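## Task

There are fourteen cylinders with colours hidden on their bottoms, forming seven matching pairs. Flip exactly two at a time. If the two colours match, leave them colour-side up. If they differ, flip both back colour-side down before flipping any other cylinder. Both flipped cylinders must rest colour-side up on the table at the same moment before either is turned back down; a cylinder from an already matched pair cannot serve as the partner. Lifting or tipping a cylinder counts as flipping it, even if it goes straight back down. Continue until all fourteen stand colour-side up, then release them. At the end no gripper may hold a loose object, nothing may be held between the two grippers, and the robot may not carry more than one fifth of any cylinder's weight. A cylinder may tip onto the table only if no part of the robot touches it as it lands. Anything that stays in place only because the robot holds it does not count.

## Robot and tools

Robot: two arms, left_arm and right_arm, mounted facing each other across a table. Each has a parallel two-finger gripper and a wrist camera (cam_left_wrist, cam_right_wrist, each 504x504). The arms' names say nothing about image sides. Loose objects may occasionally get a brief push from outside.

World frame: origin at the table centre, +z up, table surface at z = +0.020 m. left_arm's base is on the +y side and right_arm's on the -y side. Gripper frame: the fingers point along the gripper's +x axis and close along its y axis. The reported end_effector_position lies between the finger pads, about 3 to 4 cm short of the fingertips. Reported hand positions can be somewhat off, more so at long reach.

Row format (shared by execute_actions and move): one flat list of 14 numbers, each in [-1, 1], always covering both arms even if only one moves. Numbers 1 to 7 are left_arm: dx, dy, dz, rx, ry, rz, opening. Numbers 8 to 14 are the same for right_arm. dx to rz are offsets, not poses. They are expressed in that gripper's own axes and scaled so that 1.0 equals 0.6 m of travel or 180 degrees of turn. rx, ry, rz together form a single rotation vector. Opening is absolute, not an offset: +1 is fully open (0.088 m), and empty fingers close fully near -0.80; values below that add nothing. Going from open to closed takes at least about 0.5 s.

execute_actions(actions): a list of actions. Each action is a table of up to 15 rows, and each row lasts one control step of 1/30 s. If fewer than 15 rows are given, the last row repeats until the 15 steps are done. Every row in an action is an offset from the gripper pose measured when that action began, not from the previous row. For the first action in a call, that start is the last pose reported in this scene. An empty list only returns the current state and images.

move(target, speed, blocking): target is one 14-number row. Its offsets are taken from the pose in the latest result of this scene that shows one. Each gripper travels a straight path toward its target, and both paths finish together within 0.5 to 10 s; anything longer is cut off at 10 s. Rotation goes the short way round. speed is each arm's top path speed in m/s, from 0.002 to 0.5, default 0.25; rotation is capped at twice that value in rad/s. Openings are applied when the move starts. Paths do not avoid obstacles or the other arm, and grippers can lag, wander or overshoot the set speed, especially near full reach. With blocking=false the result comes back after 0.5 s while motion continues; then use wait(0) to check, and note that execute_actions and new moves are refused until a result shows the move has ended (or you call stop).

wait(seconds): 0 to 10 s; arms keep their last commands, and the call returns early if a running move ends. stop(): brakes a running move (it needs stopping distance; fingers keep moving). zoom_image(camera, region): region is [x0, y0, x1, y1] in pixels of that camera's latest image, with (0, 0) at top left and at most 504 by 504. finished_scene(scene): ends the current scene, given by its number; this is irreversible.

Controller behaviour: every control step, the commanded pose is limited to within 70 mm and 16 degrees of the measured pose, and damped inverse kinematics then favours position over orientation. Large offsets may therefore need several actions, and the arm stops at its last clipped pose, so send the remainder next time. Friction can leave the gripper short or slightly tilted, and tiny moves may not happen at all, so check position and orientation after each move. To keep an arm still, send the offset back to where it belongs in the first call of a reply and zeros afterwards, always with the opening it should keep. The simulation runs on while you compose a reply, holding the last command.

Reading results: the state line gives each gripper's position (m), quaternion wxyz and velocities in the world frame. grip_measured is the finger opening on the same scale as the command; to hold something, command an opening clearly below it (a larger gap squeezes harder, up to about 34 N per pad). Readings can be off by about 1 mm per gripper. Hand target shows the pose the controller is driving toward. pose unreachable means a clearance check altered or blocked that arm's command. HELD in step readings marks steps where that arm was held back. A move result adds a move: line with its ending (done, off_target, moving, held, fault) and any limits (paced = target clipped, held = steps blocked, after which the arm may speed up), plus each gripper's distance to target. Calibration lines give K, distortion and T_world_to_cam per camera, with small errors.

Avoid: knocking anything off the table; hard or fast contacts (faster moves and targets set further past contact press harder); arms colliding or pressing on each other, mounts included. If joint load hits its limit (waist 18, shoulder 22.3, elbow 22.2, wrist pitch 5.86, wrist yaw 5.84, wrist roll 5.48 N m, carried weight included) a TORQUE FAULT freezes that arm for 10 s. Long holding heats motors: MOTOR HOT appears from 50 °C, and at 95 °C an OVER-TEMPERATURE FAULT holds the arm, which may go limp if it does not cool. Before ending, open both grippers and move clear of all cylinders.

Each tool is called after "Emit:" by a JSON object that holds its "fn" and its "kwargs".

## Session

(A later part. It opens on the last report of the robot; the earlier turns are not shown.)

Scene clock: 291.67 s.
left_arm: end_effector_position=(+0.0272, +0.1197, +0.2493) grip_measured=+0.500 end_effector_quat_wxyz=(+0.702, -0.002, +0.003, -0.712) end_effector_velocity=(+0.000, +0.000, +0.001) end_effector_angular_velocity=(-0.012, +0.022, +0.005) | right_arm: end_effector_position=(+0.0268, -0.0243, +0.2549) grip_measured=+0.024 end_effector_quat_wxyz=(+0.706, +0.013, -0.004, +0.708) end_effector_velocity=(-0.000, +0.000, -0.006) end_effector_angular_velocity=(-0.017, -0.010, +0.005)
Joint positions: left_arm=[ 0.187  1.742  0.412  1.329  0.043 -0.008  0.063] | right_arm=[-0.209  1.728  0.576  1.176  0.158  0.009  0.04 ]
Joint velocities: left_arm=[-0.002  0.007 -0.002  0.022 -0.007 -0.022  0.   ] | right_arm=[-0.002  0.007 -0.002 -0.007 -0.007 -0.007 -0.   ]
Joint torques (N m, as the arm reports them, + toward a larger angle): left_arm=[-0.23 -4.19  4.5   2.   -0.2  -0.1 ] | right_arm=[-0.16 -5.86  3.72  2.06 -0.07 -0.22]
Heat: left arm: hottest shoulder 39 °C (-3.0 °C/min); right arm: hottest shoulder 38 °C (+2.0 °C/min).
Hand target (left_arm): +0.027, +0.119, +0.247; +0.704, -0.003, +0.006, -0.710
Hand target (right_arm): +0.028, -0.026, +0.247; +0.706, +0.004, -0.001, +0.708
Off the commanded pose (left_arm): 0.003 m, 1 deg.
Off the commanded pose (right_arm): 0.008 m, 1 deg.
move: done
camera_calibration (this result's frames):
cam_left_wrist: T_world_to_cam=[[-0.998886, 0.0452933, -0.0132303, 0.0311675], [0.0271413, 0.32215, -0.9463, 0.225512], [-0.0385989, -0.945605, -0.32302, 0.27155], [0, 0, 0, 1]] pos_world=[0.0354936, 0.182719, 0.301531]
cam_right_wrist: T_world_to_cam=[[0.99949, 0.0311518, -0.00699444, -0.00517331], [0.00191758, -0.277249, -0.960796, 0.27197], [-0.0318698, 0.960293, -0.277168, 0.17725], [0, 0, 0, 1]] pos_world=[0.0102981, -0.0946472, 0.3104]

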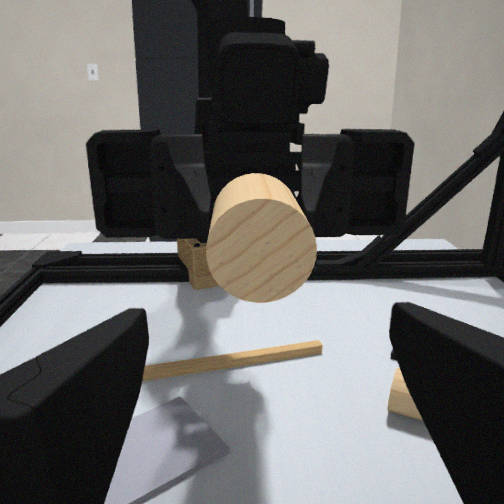

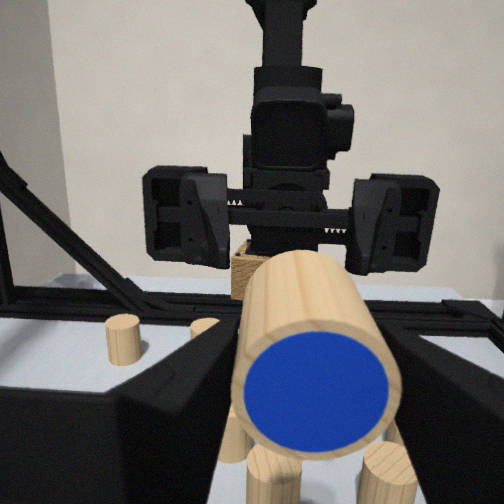

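Emit:
{"fn": "move", "kwargs": {"target": [0.12,-0.001,0.008,0,0,0.004,0.5,0,0,0,0,0,0,-0.4], "speed": 0.12}}

Emit:
{"fn": "move", "kwargs": {"target": [0,0,0,0,0,0,-0.4,0,0,0,0,0,0,-0.4]}}

Emit:
{"fn": "move", "kwargs": {"target": [0,0,0,0,0,0,-0.4,0,0,0,0,0,0,0.5]}}

Emit:
{"fn": "move", "kwargs": {"target": [0,0,0,0,0,0,-0.4,-0.115,0,-0.004,-0.005,0.008,0,0.5]}}

Emit:
{"fn": "move", "kwargs": {"target": [-0.093,-0.27,-0.125,0,0.5,0,-0.4,0,0,0,0,0,0,0.5]}}

Scene clock: 296.33 s.
left_arm: end_effector_position=(+0.0266, +0.0502, +0.2542) grip_measured=+0.500 end_effector_quat_wxyz=(+0.706, -0.003, +0.003, -0.708) end_effector_velocity=(-0.002, -0.002, +0.003) end_effector_angular_velocity=(-0.012, +0.022, -0.010) | right_arm: end_effector_position=(+0.0269, -0.0243, +0.2545) grip_measured=+0.024 end_effector_quat_wxyz=(+0.706, +0.013, -0.004, +0.708) end_effector_velocity=(-0.002, -0.000, -0.007) end_effector_angular_velocity=(-0.026, -0.012, +0.010)
Joint positions: left_arm=[ 0.174  1.91   0.703  1.206  0.021 -0.009  0.063] | right_arm=[-0.209  1.729  0.575  1.177  0.157  0.009  0.04 ]
Joint velocities: left_arm=[-0.002  0.002  0.007  0.007  0.007 -0.022 -0.   ] | right_arm=[ 0.002  0.002 -0.002 -0.022 -0.007 -0.007  0.   ]
Joint torques (N m, as the arm reports them, + toward a larger angle): left_arm=[-0.3  -5.8   6.16  1.6  -0.19  0.02] | right_arm=[ 0.07 -7.01  5.04  1.75  0.01  0.  ]
Heat: left arm: hottest shoulder 38 °C (-3.0 °C/min); right arm: hottest shoulder 38 °C (+2.0 °C/min).
Hand target (left_arm): +0.026, +0.048, +0.254; +0.707, -0.002, +0.004, -0.707
Hand target (right_arm): +0.027, -0.024, +0.255; +0.706, +0.013, -0.004, +0.708
Off the commanded pose (left_arm): 0.003 m, 0 deg.
Off the commanded pose (right_arm): 0.000 m, 0 deg.
move: done
camera_calibration (this result's frames):
cam_left_wrist: T_world_to_cam=[[-0.999263, 0.0361409, -0.012901, 0.0340715], [0.0238658, 0.322026, -0.94643, 0.252715], [-0.0300503, -0.946041, -0.322651, 0.207096], [0, 0, 0, 1]] pos_world=[0.0342385, 0.113309, 0.306436]
cam_right_wrist: T_world_to_cam=[[0.999494, 0.0311401, -0.00655526, -0.00539573], [0.00234838, -0.277609, -0.960691, 0.271576], [-0.0317358, 0.960189, -0.277542, 0.177229], [0, 0, 0, 1]] pos_world=[0.0103797, -0.0946131, 0.310053]

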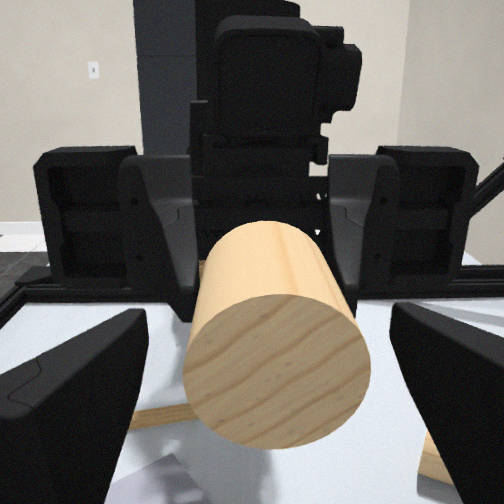

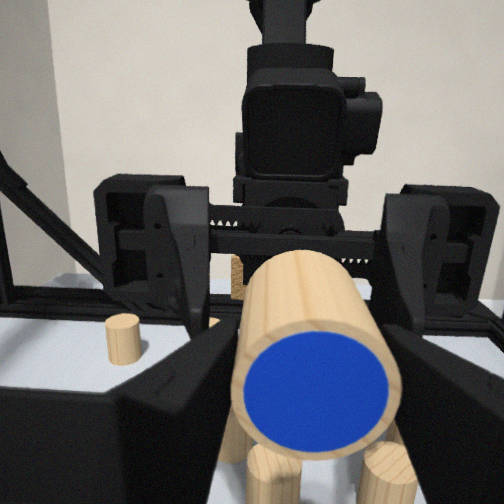

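Scene clock: 296.83 s.
left_arm: end_effector_position=(+0.0264, +0.0501, +0.2543) grip_measured=+0.034 end_effector_quat_wxyz=(+0.706, -0.003, +0.003, -0.709) end_effector_velocity=(-0.000, +0.002, -0.003) end_effector_angular_velocity=(+0.012, +0.008, +0.005) | right_arm: end_effector_position=(+0.0269, -0.0243, +0.2545) grip_measured=+0.024 end_effector_quat_wxyz=(+0.706, +0.013, -0.004, +0.708) end_effector_velocity=(+0.002, -0.000, -0.001) end_effector_angular_velocity=(-0.007, -0.023, -0.001)
Joint positions: left_arm=[ 0.173  1.91   0.704  1.206  0.021 -0.009  0.041] | right_arm=[-0.209  1.729  0.575  1.177  0.157  0.009  0.04 ]
Joint velocities: left_arm=[-0.002 -0.002 -0.007 -0.007 -0.007 -0.007 -0.   ] | right_arm=[-0.007 -0.002 -0.002 -0.007 -0.007 -0.022 -0.   ]
Joint torques (N m, as the arm reports them, + toward a larger angle): left_arm=[-0.08 -6.51  5.22  1.74  0.03  0.  ] | right_arm=[ 0.07 -6.91  5.04  1.85  0.03 -0.01]
Heat: left arm: hottest shoulder 38 °C (-3.0 °C/min); right arm: hottest shoulder 38 °C (+2.0 °C/min).
Hand target (left_arm): +0.026, +0.050, +0.254; +0.706, -0.003, +0.003, -0.709
Hand target (right_arm): +0.027, -0.024, +0.254; +0.706, +0.013, -0.004, +0.708
Off the commanded pose (left_arm): 0.000 m, 0 deg.
Off the commanded pose (right_arm): 0.000 m, 0 deg.
move: done
camera_calibration (this result's frames):
cam_left_wrist: T_world_to_cam=[[-0.999249, 0.0365171, -0.0129212, 0.0338845], [0.0239945, 0.321656, -0.946553, 0.252922], [-0.0304092, -0.946152, -0.322291, 0.206982], [0, 0, 0, 1]] pos_world=[0.0340845, 0.113245, 0.30655]
cam_right_wrist: T_world_to_cam=[[0.999494, 0.0311401, -0.00655526, -0.00539573], [0.00234838, -0.277609, -0.960691, 0.271576], [-0.0317358, 0.960189, -0.277542, 0.177229], [0, 0, 0, 1]] pos_world=[0.0103797, -0.0946131, 0.310053]

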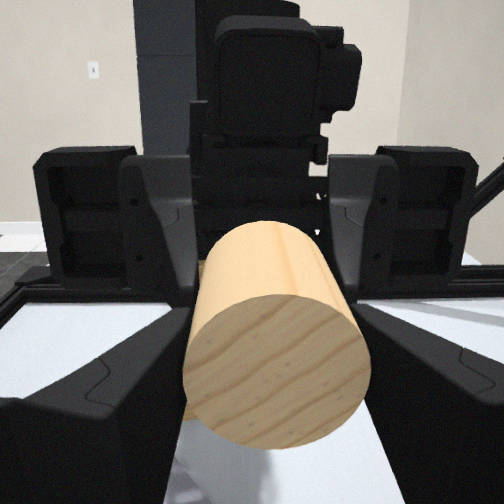

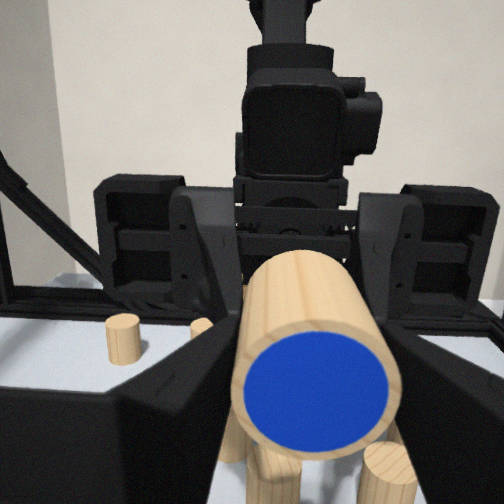

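Scene clock: 297.50 s.
left_arm: end_effector_position=(+0.0264, +0.0501, +0.2543) grip_measured=+0.033 end_effector_quat_wxyz=(+0.706, -0.003, +0.003, -0.709) end_effector_velocity=(-0.000, +0.001, +0.004) end_effector_angular_velocity=(-0.012, +0.007, +0.005) | right_arm: end_effector_position=(+0.0269, -0.0243, +0.2545) grip_measured=+0.498 end_effector_quat_wxyz=(+0.706, +0.013, -0.004, +0.708) end_effector_velocity=(+0.000, -0.000, -0.001) end_effector_angular_velocity=(-0.007, +0.006, +0.005)
Joint positions: left_arm=[ 0.173  1.91   0.704  1.206  0.021 -0.009  0.041] | right_arm=[-0.209  1.729  0.575  1.177  0.157  0.009  0.063]
Joint velocities: left_arm=[-0.002 -0.007 -0.002  0.007 -0.007 -0.007  0.   ] | right_arm=[-0.002 -0.002 -0.002 -0.007 -0.007  0.007  0.   ]
Joint torques (N m, as the arm reports them, + toward a larger angle): left_arm=[-0.05 -6.58  5.34  1.74  0.    0.03] | right_arm=[ 0.09 -6.89  5.05  1.84 -0.01 -0.02]
Heat: left arm: hottest shoulder 38 °C (-3.0 °C/min); right arm: hottest shoulder 38 °C (+2.0 °C/min).
Hand target (left_arm): +0.026, +0.050, +0.254; +0.706, -0.003, +0.003, -0.709
Hand target (right_arm): +0.027, -0.024, +0.254; +0.706, +0.013, -0.004, +0.708
Off the commanded pose (left_arm): 0.000 m, 0 deg.
Off the commanded pose (right_arm): 0.000 m, 0 deg.
move: done
camera_calibration (this result's frames):
cam_left_wrist: T_world_to_cam=[[-0.999249, 0.0365171, -0.0129212, 0.0338845], [0.0239945, 0.321656, -0.946553, 0.252922], [-0.0304092, -0.946152, -0.322291, 0.206982], [0, 0, 0, 1]] pos_world=[0.0340845, 0.113245, 0.30655]
cam_right_wrist: T_world_to_cam=[[0.999482, 0.0315213, -0.00654617, -0.00533109], [0.00246295, -0.277607, -0.960692, 0.271573], [-0.0320995, 0.960177, -0.277541, 0.177236], [0, 0, 0, 1]] pos_world=[0.0103486, -0.0946196, 0.310053]

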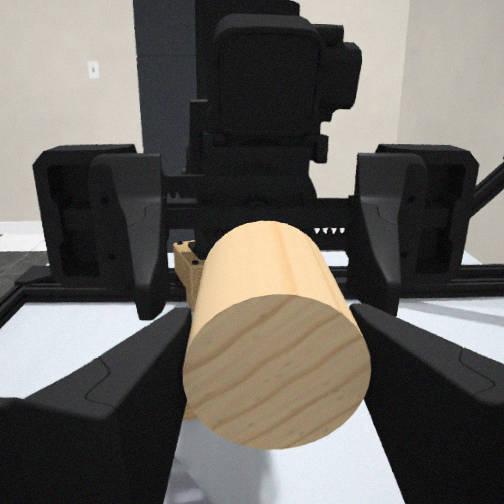

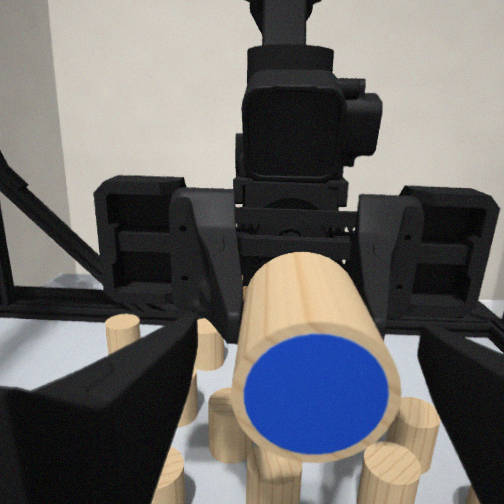

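Scene clock: 298.40 s.
left_arm: end_effector_position=(+0.0264, +0.0501, +0.2543) grip_measured=+0.033 end_effector_quat_wxyz=(+0.706, -0.003, +0.003, -0.709) end_effector_velocity=(-0.000, -0.000, +0.000) end_effector_angular_velocity=(+0.003, +0.022, +0.005) | right_arm: end_effector_position=(+0.0270, -0.0898, +0.2531) grip_measured=+0.500 end_effector_quat_wxyz=(+0.706, +0.004, -0.001, +0.708) end_effector_velocity=(-0.001, -0.004, +0.003) end_effector_angular_velocity=(+0.012, -0.005, +0.010)
Joint positions: left_arm=[ 0.173  1.91   0.704  1.206  0.021 -0.009  0.041] | right_arm=[-0.162  1.483  0.33   1.159  0.203  0.004  0.063]
Joint velocities: left_arm=[-0.002 -0.002  0.002 -0.007 -0.007 -0.022  0.   ] | right_arm=[ 0.002 -0.017 -0.012  0.007 -0.007 -0.007  0.   ]
Joint torques (N m, as the arm reports them, + toward a larger angle): left_arm=[-0.04 -6.47  5.13  1.73  0.02  0.04] | right_arm=[ 0.3  -5.76  3.51  1.64  0.15 -0.19]
Heat: left arm: hottest shoulder 39 °C (-2.0 °C/min); right arm: hottest shoulder 38 °C (+2.0 °C/min).
Hand target (left_arm): +0.026, +0.050, +0.254; +0.706, -0.003, +0.003, -0.709
Hand target (right_arm): +0.027, -0.093, +0.251; +0.706, -0.001, -0.001, +0.708
Off the commanded pose (left_arm): 0.000 m, 0 deg.
Off the commanded pose (right_arm): 0.004 m, 1 deg.
move: done
camera_calibration (this result's frames):
cam_left_wrist: T_world_to_cam=[[-0.999249, 0.0365171, -0.0129212, 0.0338845], [0.0239945, 0.321656, -0.946553, 0.252922], [-0.0304092, -0.946152, -0.322291, 0.206982], [0, 0, 0, 1]] pos_world=[0.0340845, 0.113245, 0.30655]
cam_right_wrist: T_world_to_cam=[[0.999495, 0.0317777, 0.000351045, -0.00514906], [0.00969086, -0.294246, -0.95568, 0.249115], [-0.030266, 0.955201, -0.294406, 0.243526], [0, 0, 0, 1]] pos_world=[0.0101029, -0.159152, 0.309772]

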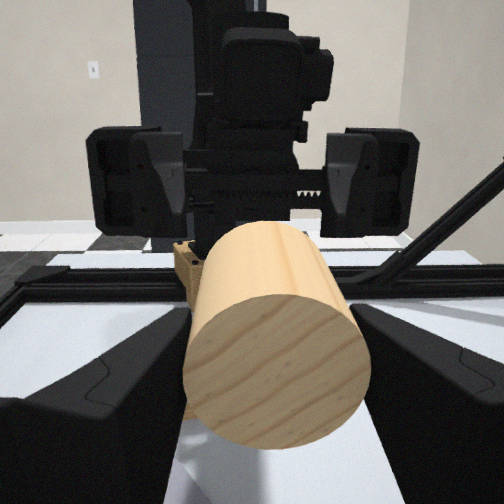

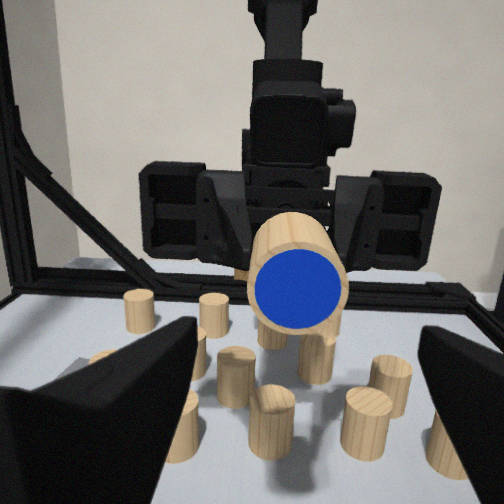

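Scene clock: 302.00 s.
left_arm: end_effector_position=(-0.1342, +0.1061, +0.1804) grip_measured=+0.033 end_effector_quat_wxyz=(+0.498, +0.497, +0.503, -0.502) end_effector_velocity=(-0.005, -0.002, +0.010) end_effector_angular_velocity=(-0.013, +0.013, -0.000) | right_arm: end_effector_position=(+0.0270, -0.0899, +0.2532) grip_measured=+0.500 end_effector_quat_wxyz=(+0.706, +0.004, -0.001, +0.708) end_effector_velocity=(+0.000, -0.001, -0.003) end_effector_angular_velocity=(-0.012, -0.025, +0.005)
Joint positions: left_arm=[-0.201  2.267  1.959 -1.259  0.01  -0.359  0.041] | right_arm=[-0.162  1.482  0.33   1.159  0.203  0.004  0.063]
Joint velocities: left_arm=[-0.007 -0.002  0.037 -0.022  0.007 -0.007  0.   ] | right_arm=[-0.002 -0.002 -0.007 -0.007 -0.007 -0.022 -0.   ]
Joint torques (N m, as the arm reports them, + toward a larger angle): left_arm=[-0.24 -8.39  7.12  0.02  0.14 -0.11] | right_arm=[ 0.06 -4.97  5.05  1.83  0.01  0.  ]
Heat: left arm: hottest shoulder 39 °C (-2.0 °C/min); right arm: hottest shoulder 38 °C (+1.0 °C/min).
Hand target (left_arm): -0.136, +0.105, +0.180; +0.496, +0.496, +0.506, -0.502
Hand target (right_arm): +0.027, -0.090, +0.253; +0.706, +0.004, -0.001, +0.708
Off the commanded pose (left_arm): 0.002 m, 0 deg.
Off the commanded pose (right_arm): 0.000 m, 0 deg.
move: done
camera_calibration (this result's frames):
cam_left_wrist: T_world_to_cam=[[-0.998869, 0.0202818, 0.043002, -0.137905], [0.0330146, 0.94672, 0.320361, -0.12488], [-0.0342133, 0.321418, -0.946319, 0.208894], [0, 0, 0, 1]] pos_world=[-0.126479, 0.0538808, 0.243617]
cam_right_wrist: T_world_to_cam=[[0.999495, 0.0317776, 0.000284988, -0.00513668], [0.00961635, -0.29389, -0.955791, 0.249296], [-0.030289, 0.955311, -0.294047, 0.243508], [0, 0, 0, 1]] pos_world=[0.0101124, -0.159197, 0.309879]

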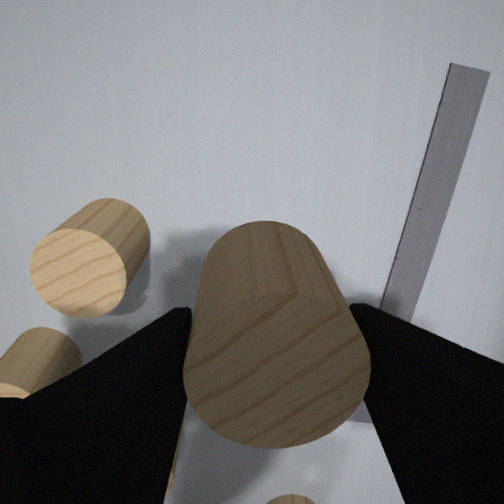

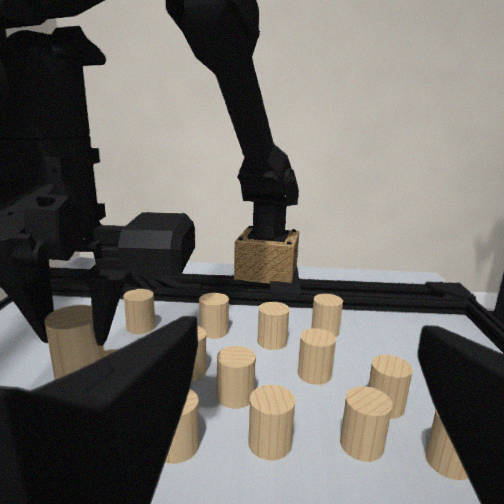

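Emit:
{"fn": "execute_actions", "kwargs": {"actions": []}}

Scene clock: 310.57 s.
left_arm: end_effector_position=(-0.1343, +0.1061, +0.1802) grip_measured=+0.033 end_effector_quat_wxyz=(+0.497, +0.497, +0.503, -0.502) end_effector_velocity=(+0.003, +0.001, -0.002) end_effector_angular_velocity=(+0.004, -0.025, +0.005) | right_arm: end_effector_position=(+0.0270, -0.0899, +0.2532) grip_measured=+0.500 end_effector_quat_wxyz=(+0.706, +0.004, -0.001, +0.708) end_effector_velocity=(+0.004, +0.000, +0.002) end_effector_angular_velocity=(+0.002, -0.021, -0.015)
Joint positions: left_arm=[-0.201  2.269  1.962 -1.262  0.011 -0.359  0.041] | right_arm=[-0.162  1.482  0.33   1.159  0.203  0.004  0.063]
Joint velocities: left_arm=[-0.002  0.002 -0.002 -0.007 -0.022 -0.007 -0.   ] | right_arm=[-0.007 -0.007  0.002 -0.007  0.007 -0.022 -0.   ]
Joint torques (N m, as the arm reports them, + toward a larger angle): left_arm=[-0.26 -8.5   7.33  0.    0.19 -0.1 ] | right_arm=[ 0.07 -4.9   5.02  1.83  0.   -0.01]
Heat: left arm: hottest shoulder 41 °C (+1.0 °C/min); right arm: hottest shoulder 37 °C (+0.0 °C/min).
Hand target (left_arm): -0.136, +0.105, +0.180; +0.496, +0.496, +0.506, -0.502
Hand target (right_arm): +0.027, -0.090, +0.253; +0.706, +0.004, -0.001, +0.708
Off the commanded pose (left_arm): 0.002 m, 0 deg.
Off the commanded pose (right_arm): 0.000 m, 0 deg.
camera_calibration (this result's frames):
cam_left_wrist: T_world_to_cam=[[-0.998873, 0.0201804, 0.0429646, -0.13798], [0.0329891, 0.945945, 0.322645, -0.125205], [-0.0341311, 0.323699, -0.945544, 0.208315], [0, 0, 0, 1]] pos_world=[-0.126584, 0.0537905, 0.243296]
cam_right_wrist: T_world_to_cam=[[0.999495, 0.0317776, 0.000284988, -0.00513668], [0.00961635, -0.29389, -0.955791, 0.249296], [-0.030289, 0.955311, -0.294047, 0.243508], [0, 0, 0, 1]] pos_world=[0.0101124, -0.159197, 0.309879]

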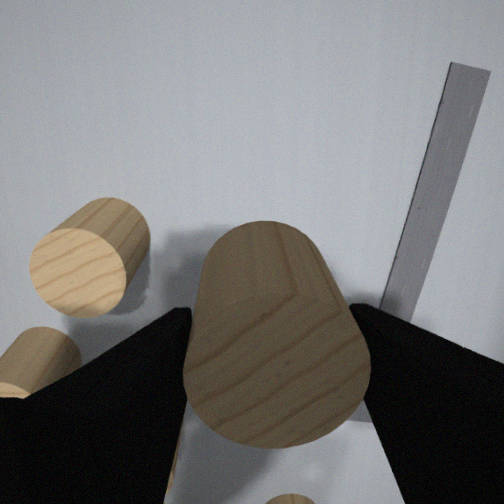

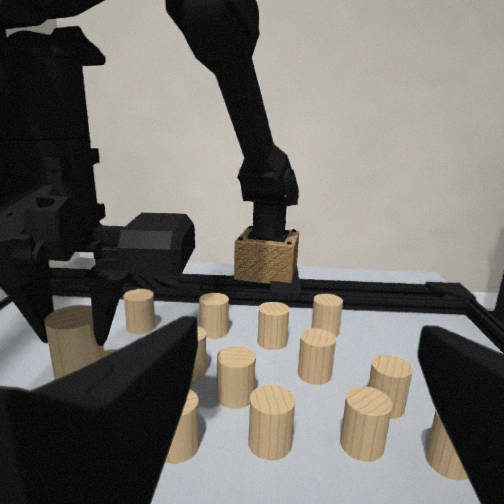

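Emit:
{"fn": "move", "kwargs": {"target": [0.155,0,0,0,0,0,-0.4,0,0,0,0,0,0,0.5], "speed": 0.07}}

Emit:
{"fn": "move", "kwargs": {"target": [0,0,0,0,0,0,0.5,0,0,0,0,0,0,0.5]}}

Emit:
{"fn": "move", "kwargs": {"target": [-0.105,0,0,0,0,0,0.5,0,0,0,0,0,0,0.5]}}

Emit:
{"fn": "move", "kwargs": {"target": [0,0,-0.118,0,0,0,0.5,0,0,0,0,0,0,0.5]}}

Scene clock: 314.30 s.
left_arm: end_effector_position=(-0.1348, +0.1048, +0.0949) grip_measured=+0.032 end_effector_quat_wxyz=(+0.499, +0.494, +0.502, -0.505) end_effector_velocity=(+0.000, +0.000, -0.001) end_effector_angular_velocity=(-0.005, -0.006, -0.010) | right_arm: end_effector_position=(+0.0270, -0.0899, +0.2532) grip_measured=+0.500 end_effector_quat_wxyz=(+0.706, +0.004, -0.001, +0.708) end_effector_velocity=(-0.000, -0.001, -0.002) end_effector_angular_velocity=(-0.007, +0.006, +0.005)
Joint positions: left_arm=[-0.201  2.344  1.744 -0.958  0.011 -0.359  0.041] | right_arm=[-0.162  1.482  0.33   1.159  0.203  0.004  0.063]
Joint velocities: left_arm=[-0.002 -0.002 -0.007  0.007 -0.007  0.007 -0.   ] | right_arm=[-0.002 -0.002 -0.002 -0.007 -0.007  0.007 -0.   ]
Joint torques (N m, as the arm reports them, + toward a larger angle): left_arm=[-0.11 -8.08  4.9   0.92 -0.03  0.  ] | right_arm=[ 0.09 -4.94  5.04  1.84  0.01  0.  ]
Heat: left arm: hottest shoulder 41 °C (+1.0 °C/min); right arm: hottest shoulder 37 °C (+0.0 °C/min).
Hand target (left_arm): -0.135, +0.107, +0.087; +0.497, +0.497, +0.504, -0.502
Hand target (right_arm): +0.027, -0.090, +0.253; +0.706, +0.004, -0.001, +0.708
Off the commanded pose (left_arm): 0.008 m, 1 deg.
Off the commanded pose (right_arm): 0.000 m, 0 deg.
move: done
camera_calibration (this result's frames):
cam_left_wrist: T_world_to_cam=[[-0.998713, 0.0202468, 0.0464968, -0.135099], [0.033816, 0.949137, 0.313044, -0.0957136], [-0.0377937, 0.314213, -0.9486, 0.128809], [0, 0, 0, 1]] pos_world=[-0.12682, 0.0531072, 0.158432]
cam_right_wrist: T_world_to_cam=[[0.999495, 0.0317776, 0.000284988, -0.00513668], [0.00961635, -0.29389, -0.955791, 0.249296], [-0.030289, 0.955311, -0.294047, 0.243508], [0, 0, 0, 1]] pos_world=[0.0101124, -0.159197, 0.309879]

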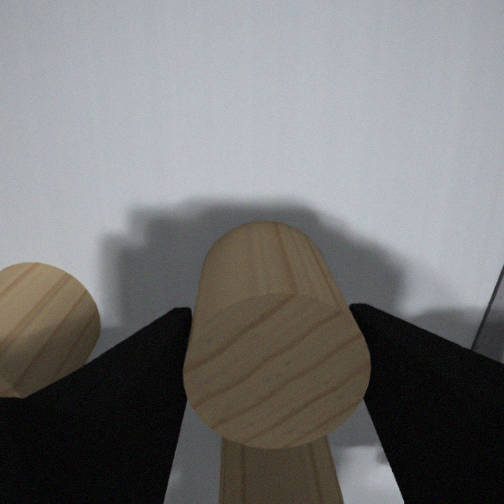

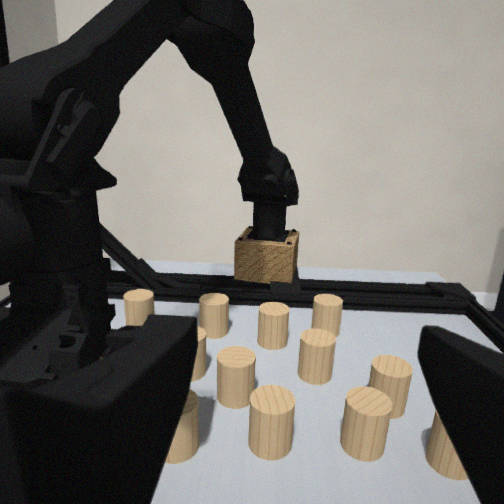

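Scene clock: 314.97 s.
left_arm: end_effector_position=(-0.1349, +0.1047, +0.0949) grip_measured=+0.498 end_effector_quat_wxyz=(+0.499, +0.494, +0.502, -0.506) end_effector_velocity=(-0.003, -0.001, +0.003) end_effector_angular_velocity=(-0.014, -0.003, +0.000) | right_arm: end_effector_position=(+0.0270, -0.0899, +0.2532) grip_measured=+0.500 end_effector_quat_wxyz=(+0.706, +0.004, -0.001, +0.708) end_effector_velocity=(+0.000, -0.002, -0.002) end_effector_angular_velocity=(-0.007, +0.006, +0.005)
Joint positions: left_arm=[-0.201  2.344  1.744 -0.957  0.011 -0.359  0.063] | right_arm=[-0.162  1.482  0.33   1.159  0.203  0.004  0.063]
Joint velocities: left_arm=[-0.007 -0.007 -0.002  0.007 -0.007 -0.007  0.001] | right_arm=[-0.002 -0.007 -0.007 -0.007 -0.007  0.007 -0.   ]
Joint torques (N m, as the arm reports them, + toward a larger angle): left_arm=[-0.02 -9.34  5.65  0.19 -0.01  0.01] | right_arm=[ 0.03 -4.98  5.07  1.83  0.    0.  ]
Heat: left arm: hottest shoulder 41 °C (+1.0 °C/min); right arm: hottest shoulder 37 °C (+0.0 °C/min).
Hand target (left_arm): -0.135, +0.105, +0.095; +0.499, +0.494, +0.502, -0.505
Hand target (right_arm): +0.027, -0.090, +0.253; +0.706, +0.004, -0.001, +0.708
Off the commanded pose (left_arm): 0.000 m, 0 deg.
Off the commanded pose (right_arm): 0.000 m, 0 deg.
move: done
camera_calibration (this result's frames):
cam_left_wrist: T_world_to_cam=[[-0.998693, 0.0206613, 0.0467455, -0.135218], [0.0342606, 0.949349, 0.312351, -0.0954608], [-0.0379242, 0.313544, -0.948816, 0.12893], [0, 0, 0, 1]] pos_world=[-0.126881, 0.052994, 0.158469]
cam_right_wrist: T_world_to_cam=[[0.999495, 0.0317776, 0.000284988, -0.00513668], [0.00961635, -0.29389, -0.955791, 0.249296], [-0.030289, 0.955311, -0.294047, 0.243508], [0, 0, 0, 1]] pos_world=[0.0101124, -0.159197, 0.309879]

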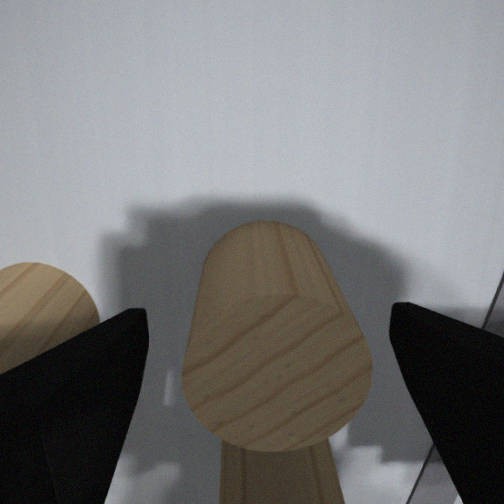

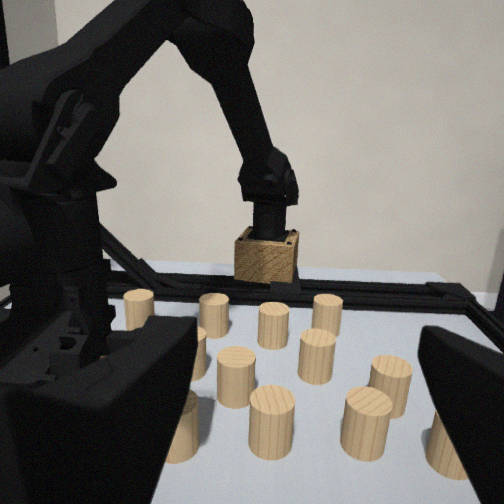

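Scene clock: 315.83 s.
left_arm: end_effector_position=(-0.1339, +0.1072, +0.1520) grip_measured=+0.500 end_effector_quat_wxyz=(+0.497, +0.498, +0.504, -0.501) end_effector_velocity=(+0.003, +0.001, +0.004) end_effector_angular_velocity=(-0.001, -0.023, -0.010) | right_arm: end_effector_position=(+0.0270, -0.0899, +0.2532) grip_measured=+0.500 end_effector_quat_wxyz=(+0.706, +0.004, -0.001, +0.708) end_effector_velocity=(-0.000, -0.000, -0.005) end_effector_angular_velocity=(-0.021, -0.012, +0.005)
Joint positions: left_arm=[-0.201  2.281  1.87  -1.16   0.011 -0.359  0.063] | right_arm=[-0.162  1.482  0.33   1.159  0.203  0.004  0.063]
Joint velocities: left_arm=[-0.002 -0.002  0.012 -0.022 -0.022  0.007 -0.   ] | right_arm=[-0.002 -0.002 -0.002 -0.022 -0.007 -0.007 -0.   ]
Joint torques (N m, as the arm reports them, + toward a larger angle): left_arm=[ -0.01 -10.01   6.87  -0.01  -0.02   0.02] | right_arm=[ 0.04 -4.92  5.05  1.84  0.   -0.01]
Heat: left arm: hottest shoulder 42 °C (+2.0 °C/min); right arm: hottest shoulder 37 °C (+0.0 °C/min).
Hand target (left_arm): -0.134, +0.105, +0.158; +0.499, +0.494, +0.502, -0.506
Hand target (right_arm): +0.027, -0.090, +0.253; +0.706, +0.004, -0.001, +0.708
Off the commanded pose (left_arm): 0.006 m, 1 deg.
Off the commanded pose (right_arm): 0.000 m, 0 deg.
move: done
camera_calibration (this result's frames):
cam_left_wrist: T_world_to_cam=[[-0.998907, 0.0200891, 0.0422078, -0.136257], [0.0327299, 0.945251, 0.324699, -0.117417], [-0.033374, 0.325725, -0.944875, 0.181039], [0, 0, 0, 1]] pos_world=[-0.126223, 0.0547565, 0.214936]
cam_right_wrist: T_world_to_cam=[[0.999495, 0.0317776, 0.000284988, -0.00513668], [0.00961635, -0.29389, -0.955791, 0.249296], [-0.030289, 0.955311, -0.294047, 0.243508], [0, 0, 0, 1]] pos_world=[0.0101124, -0.159197, 0.309879]

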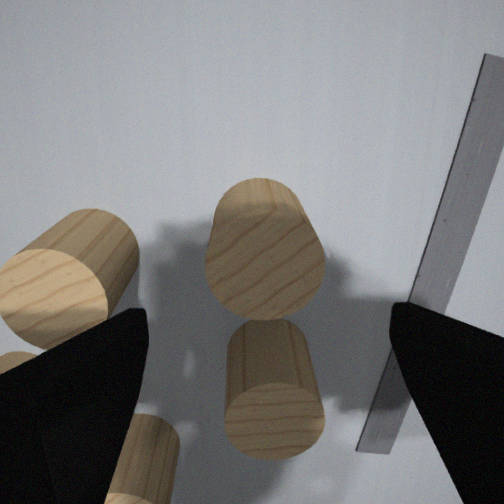

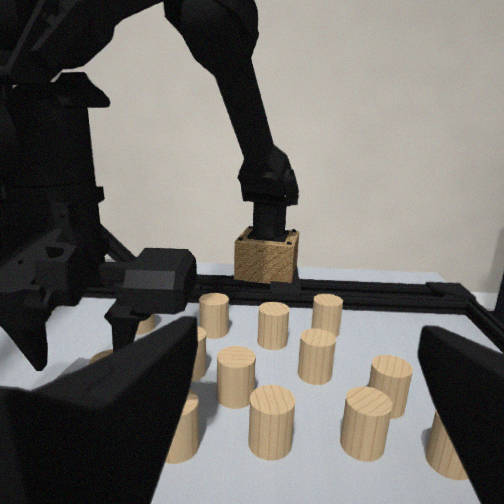

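Scene clock: 316.73 s.
left_arm: end_effector_position=(-0.1331, +0.1774, +0.1484) grip_measured=+0.500 end_effector_quat_wxyz=(+0.495, +0.503, +0.505, -0.497) end_effector_velocity=(+0.001, +0.002, +0.000) end_effector_angular_velocity=(-0.005, -0.006, +0.005) | right_arm: end_effector_position=(+0.0270, -0.0899, +0.2532) grip_measured=+0.500 end_effector_quat_wxyz=(+0.706, +0.004, -0.001, +0.708) end_effector_velocity=(+0.002, -0.001, -0.002) end_effector_angular_velocity=(-0.007, -0.009, -0.010)
Joint positions: left_arm=[-0.264  2.041  1.47  -1.013  0.011 -0.421  0.063] | right_arm=[-0.162  1.482  0.33   1.159  0.203  0.004  0.063]
Joint velocities: left_arm=[-0.002 -0.012 -0.017  0.007 -0.007 -0.007 -0.   ] | right_arm=[-0.002 -0.002 -0.002 -0.007  0.007 -0.007 -0.   ]
Joint torques (N m, as the arm reports them, + toward a larger angle): left_arm=[-0.28 -9.32  5.04  0.46  0.01 -0.1 ] | right_arm=[ 0.04 -4.94  5.02  1.83  0.01 -0.01]
Heat: left arm: hottest shoulder 42 °C (+2.0 °C/min); right arm: hottest shoulder 37 °C (+0.0 °C/min).
Hand target (left_arm): -0.134, +0.178, +0.152; +0.497, +0.498, +0.504, -0.501
Hand target (right_arm): +0.027, -0.090, +0.253; +0.706, +0.004, -0.001, +0.708
Off the commanded pose (left_arm): 0.004 m, 1 deg.
Off the commanded pose (right_arm): 0.000 m, 0 deg.
move: done
camera_calibration (this result's frames):
cam_left_wrist: T_world_to_cam=[[-0.999092, 0.0207696, 0.0371977, -0.136062], [0.0320768, 0.941333, 0.335951, -0.183689], [-0.0280379, 0.336839, -0.941145, 0.153014], [0, 0, 0, 1]] pos_world=[-0.125756, 0.124198, 0.21078]
cam_right_wrist: T_world_to_cam=[[0.999495, 0.0317776, 0.000284988, -0.00513668], [0.00961635, -0.29389, -0.955791, 0.249296], [-0.030289, 0.955311, -0.294047, 0.243508], [0, 0, 0, 1]] pos_world=[0.0101124, -0.159197, 0.309879]

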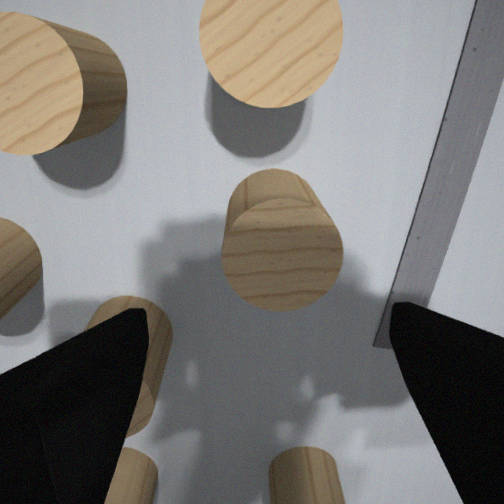

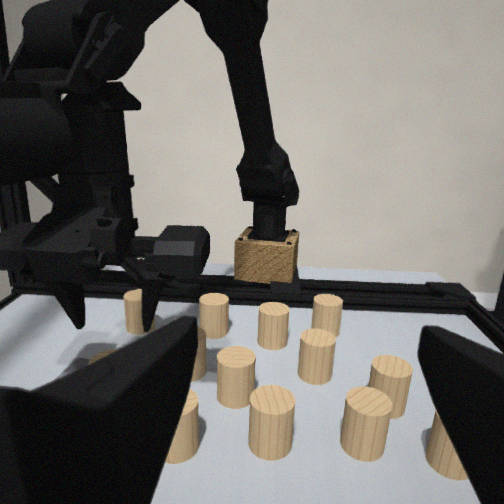

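Emit:
{"fn": "move", "kwargs": {"target": [0.102,-0.011,0.007,0,0,0,0.5,0,0,0,0,0,0,0.5], "speed": 0.08}}

Emit:
{"fn": "move", "kwargs": {"target": [0,0,0,0,0,0,-0.4,0,0,0,0,0,0,0.5]}}

Emit:
{"fn": "move", "kwargs": {"target": [-0.16,0,0,0,0,0,-0.4,0,0,0,0,0,0,0.5]}}

Emit:
{"fn": "move", "kwargs": {"target": [-0.115,0.277,0.205,0,-0.502,0,-0.4,0,0,0,0,0,0,0.5], "speed": 0.4}}

Scene clock: 320.37 s.
left_arm: end_effector_position=(-0.1393, +0.1723, +0.0911) grip_measured=+0.500 end_effector_quat_wxyz=(+0.496, +0.500, +0.504, -0.500) end_effector_velocity=(-0.003, +0.004, +0.000) end_effector_angular_velocity=(+0.010, +0.004, -0.015) | right_arm: end_effector_position=(+0.0270, -0.0899, +0.2532) grip_measured=+0.500 end_effector_quat_wxyz=(+0.706, +0.004, -0.001, +0.708) end_effector_velocity=(-0.000, -0.000, -0.005) end_effector_angular_velocity=(-0.021, -0.027, +0.005)
Joint positions: left_arm=[-0.273  2.149  1.391 -0.816  0.011 -0.429  0.063] | right_arm=[-0.162  1.482  0.33   1.159  0.203  0.004  0.063]
Joint velocities: left_arm=[-0.007 -0.002 -0.002 -0.007  0.007  0.007 -0.   ] | right_arm=[-0.002 -0.002 -0.002 -0.022 -0.007 -0.022 -0.   ]
Joint torques (N m, as the arm reports them, + toward a larger angle): left_arm=[-0.28 -7.27  4.77  0.43 -0.04 -0.08] | right_arm=[ 0.06 -4.95  5.02  1.83  0.    0.  ]
Heat: left arm: hottest shoulder 43 °C (+3.0 °C/min); right arm: hottest shoulder 36 °C (-1.0 °C/min).
Hand target (left_arm): -0.139, +0.174, +0.087; +0.495, +0.503, +0.505, -0.497
Hand target (right_arm): +0.027, -0.090, +0.253; +0.706, +0.004, -0.001, +0.708
Off the commanded pose (left_arm): 0.004 m, 1 deg.
Off the commanded pose (right_arm): 0.000 m, 0 deg.
move: done
camera_calibration (this result's frames):
cam_left_wrist: T_world_to_cam=[[-0.998924, 0.0222362, 0.0406974, -0.140646], [0.0343784, 0.944046, 0.328018, -0.158877], [-0.0311263, 0.329064, -0.943794, 0.101803], [0, 0, 0, 1]] pos_world=[-0.131864, 0.119615, 0.153919]
cam_right_wrist: T_world_to_cam=[[0.999495, 0.0317776, 0.000284988, -0.00513668], [0.00961635, -0.29389, -0.955791, 0.249296], [-0.030289, 0.955311, -0.294047, 0.243508], [0, 0, 0, 1]] pos_world=[0.0101124, -0.159197, 0.309879]

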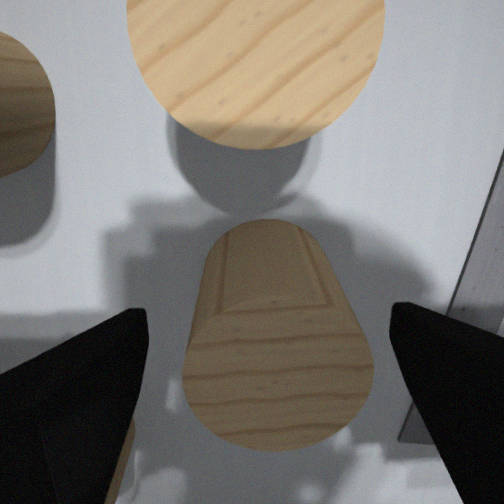

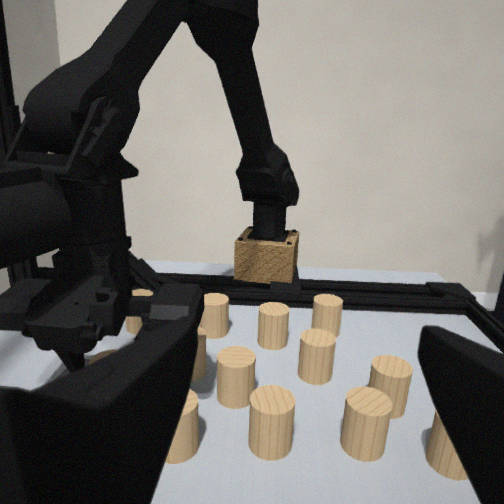

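Scene clock: 320.87 s.
left_arm: end_effector_position=(-0.1394, +0.1725, +0.0911) grip_measured=+0.033 end_effector_quat_wxyz=(+0.496, +0.500, +0.504, -0.500) end_effector_velocity=(-0.000, -0.001, +0.000) end_effector_angular_velocity=(-0.010, -0.004, +0.020) | right_arm: end_effector_position=(+0.0270, -0.0899, +0.2532) grip_measured=+0.500 end_effector_quat_wxyz=(+0.706, +0.004, -0.001, +0.708) end_effector_velocity=(-0.000, -0.001, -0.002) end_effector_angular_velocity=(-0.007, -0.009, +0.005)
Joint positions: left_arm=[-0.273  2.149  1.391 -0.817  0.011 -0.429  0.041] | right_arm=[-0.162  1.482  0.33   1.159  0.203  0.004  0.063]
Joint velocities: left_arm=[-0.002 -0.002 -0.002  0.007 -0.007 -0.022 -0.   ] | right_arm=[-0.002 -0.002 -0.002 -0.007 -0.007 -0.007 -0.   ]
Joint torques (N m, as the arm reports them, + toward a larger angle): left_arm=[ 0.07 -8.11  5.36  0.23 -0.03  0.  ] | right_arm=[ 0.06 -4.98  5.07  1.83  0.   -0.01]
Heat: left arm: hottest shoulder 43 °C (+3.0 °C/min); right arm: hottest shoulder 36 °C (-1.0 °C/min).
Hand target (left_arm): -0.139, +0.172, +0.091; +0.496, +0.500, +0.504, -0.500
Hand target (right_arm): +0.027, -0.090, +0.253; +0.706, +0.004, -0.001, +0.708
Off the commanded pose (left_arm): 0.000 m, 0 deg.
Off the commanded pose (right_arm): 0.000 m, 0 deg.
move: done
camera_calibration (this result's frames):
cam_left_wrist: T_world_to_cam=[[-0.998902, 0.0222062, 0.0412458, -0.140761], [0.0345512, 0.943827, 0.328627, -0.158985], [-0.0316314, 0.329692, -0.943559, 0.101561], [0, 0, 0, 1]] pos_world=[-0.1319, 0.119696, 0.153882]
cam_right_wrist: T_world_to_cam=[[0.999495, 0.0317776, 0.000284988, -0.00513668], [0.00961635, -0.29389, -0.955791, 0.249296], [-0.030289, 0.955311, -0.294047, 0.243508], [0, 0, 0, 1]] pos_world=[0.0101124, -0.159197, 0.309879]

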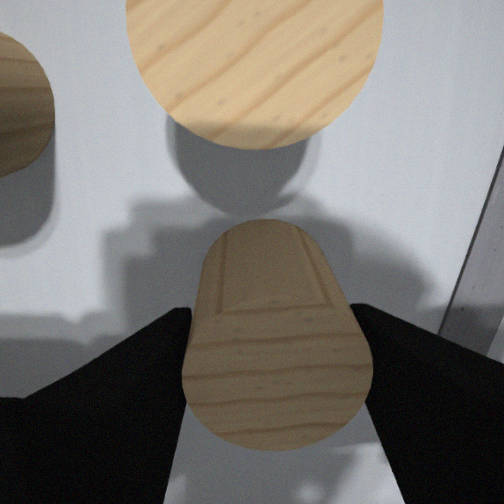

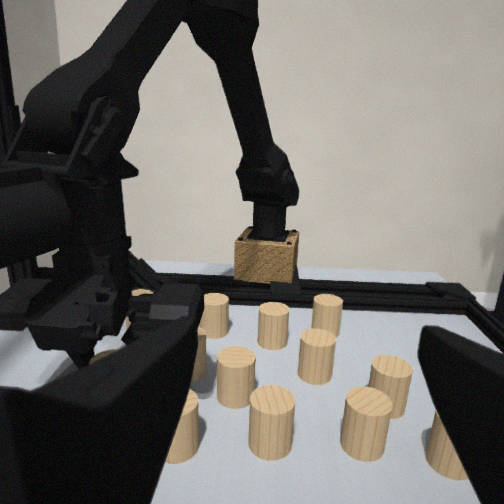

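Scene clock: 321.77 s.
left_arm: end_effector_position=(-0.1388, +0.1738, +0.1818) grip_measured=+0.033 end_effector_quat_wxyz=(+0.494, +0.504, +0.506, -0.496) end_effector_velocity=(+0.000, +0.000, +0.005) end_effector_angular_velocity=(-0.001, -0.008, +0.005) | right_arm: end_effector_position=(+0.0270, -0.0899, +0.2532) grip_measured=+0.500 end_effector_quat_wxyz=(+0.706, +0.004, -0.001, +0.708) end_effector_velocity=(-0.000, -0.001, +0.000) end_effector_angular_velocity=(-0.002, -0.023, +0.005)
Joint positions: left_arm=[-0.273  2.032  1.594 -1.15   0.011 -0.429  0.041] | right_arm=[-0.162  1.482  0.33   1.159  0.203  0.004  0.063]
Joint velocities: left_arm=[-0.002 -0.002  0.017 -0.022 -0.007 -0.007 -0.   ] | right_arm=[-0.002 -0.007 -0.002 -0.007 -0.007 -0.022 -0.   ]
Joint torques (N m, as the arm reports them, + toward a larger angle): left_arm=[ 0.09 -8.45  7.01 -0.03  0.    0.03] | right_arm=[ 0.04 -4.91  5.    1.84  0.   -0.01]
Heat: left arm: hottest shoulder 43 °C (+3.0 °C/min); right arm: hottest shoulder 36 °C (-1.0 °C/min).
Hand target (left_arm): -0.139, +0.171, +0.187; +0.496, +0.500, +0.504, -0.501
Hand target (right_arm): +0.027, -0.090, +0.253; +0.706, +0.004, -0.001, +0.708
Off the commanded pose (left_arm): 0.006 m, 1 deg.
Off the commanded pose (right_arm): 0.000 m, 0 deg.
move: done
camera_calibration (this result's frames):
cam_left_wrist: T_world_to_cam=[[-0.999117, 0.0217378, 0.0359477, -0.14289], [0.0326883, 0.939769, 0.340243, -0.191739], [-0.0263864, 0.341118, -0.93965, 0.184678], [0, 0, 0, 1]] pos_world=[-0.131624, 0.120299, 0.243907]
cam_right_wrist: T_world_to_cam=[[0.999495, 0.0317776, 0.000284988, -0.00513668], [0.00961635, -0.29389, -0.955791, 0.249296], [-0.030289, 0.955311, -0.294047, 0.243508], [0, 0, 0, 1]] pos_world=[0.0101124, -0.159197, 0.309879]

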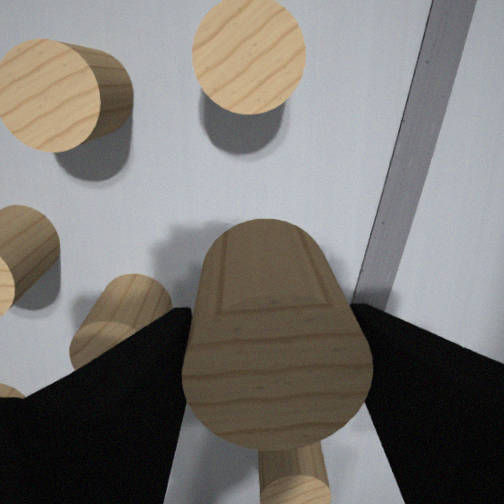

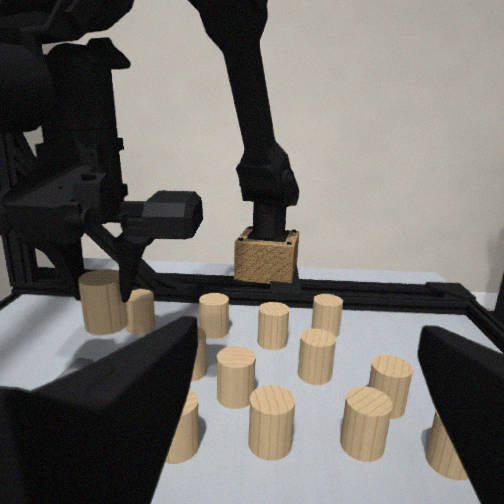

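Scene clock: 324.33 s.
left_arm: end_effector_position=(+0.0267, +0.0512, +0.2497) grip_measured=+0.033 end_effector_quat_wxyz=(+0.706, +0.007, +0.005, -0.709) end_effector_velocity=(-0.000, +0.001, -0.007) end_effector_angular_velocity=(+0.012, -0.007, +0.005) | right_arm: end_effector_position=(+0.0270, -0.0899, +0.2532) grip_measured=+0.500 end_effector_quat_wxyz=(+0.706, +0.004, -0.001, +0.708) end_effector_velocity=(-0.000, +0.000, +0.000) end_effector_angular_velocity=(-0.002, -0.008, +0.005)
Joint positions: left_arm=[0.174 1.912 0.698 1.197 0.022 0.003 0.041] | right_arm=[-0.162  1.482  0.33   1.159  0.203  0.004  0.063]
Joint velocities: left_arm=[-0.002  0.012 -0.007  0.007 -0.007  0.007 -0.   ] | right_arm=[-0.002 -0.002  0.002 -0.007 -0.007 -0.007 -0.   ]
Joint torques (N m, as the arm reports them, + toward a larger angle): left_arm=[ 0.24 -5.91  5.72  2.14  0.2   0.1 ] | right_arm=[ 0.03 -4.96  5.03  1.84  0.01  0.  ]
Heat: left arm: hottest shoulder 43 °C (+3.0 °C/min); right arm: hottest shoulder 36 °C (-1.0 °C/min).
Hand target (left_arm): +0.027, +0.050, +0.250; +0.704, +0.006, +0.002, -0.710
Hand target (right_arm): +0.027, -0.090, +0.253; +0.706, +0.004, -0.001, +0.708
Off the commanded pose (left_arm): 0.003 m, 0 deg.
Off the commanded pose (right_arm): 0.000 m, 0 deg.
move: done
camera_calibration (this result's frames):
cam_left_wrist: T_world_to_cam=[[-0.999043, 0.0369072, -0.0234883, 0.036739], [0.0345625, 0.336726, -0.940968, 0.245676], [-0.0268194, -0.940879, -0.337679, 0.210067], [0, 0, 0, 1]] pos_world=[0.0338465, 0.113566, 0.302972]
cam_right_wrist: T_world_to_cam=[[0.999495, 0.0317776, 0.000284988, -0.00513668], [0.00961635, -0.29389, -0.955791, 0.249296], [-0.030289, 0.955311, -0.294047, 0.243508], [0, 0, 0, 1]] pos_world=[0.0101124, -0.159197, 0.309879]

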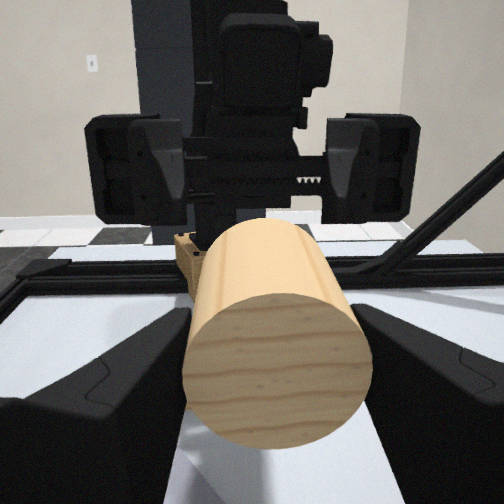

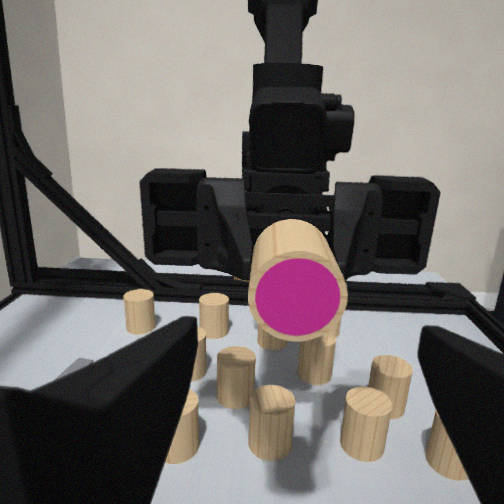

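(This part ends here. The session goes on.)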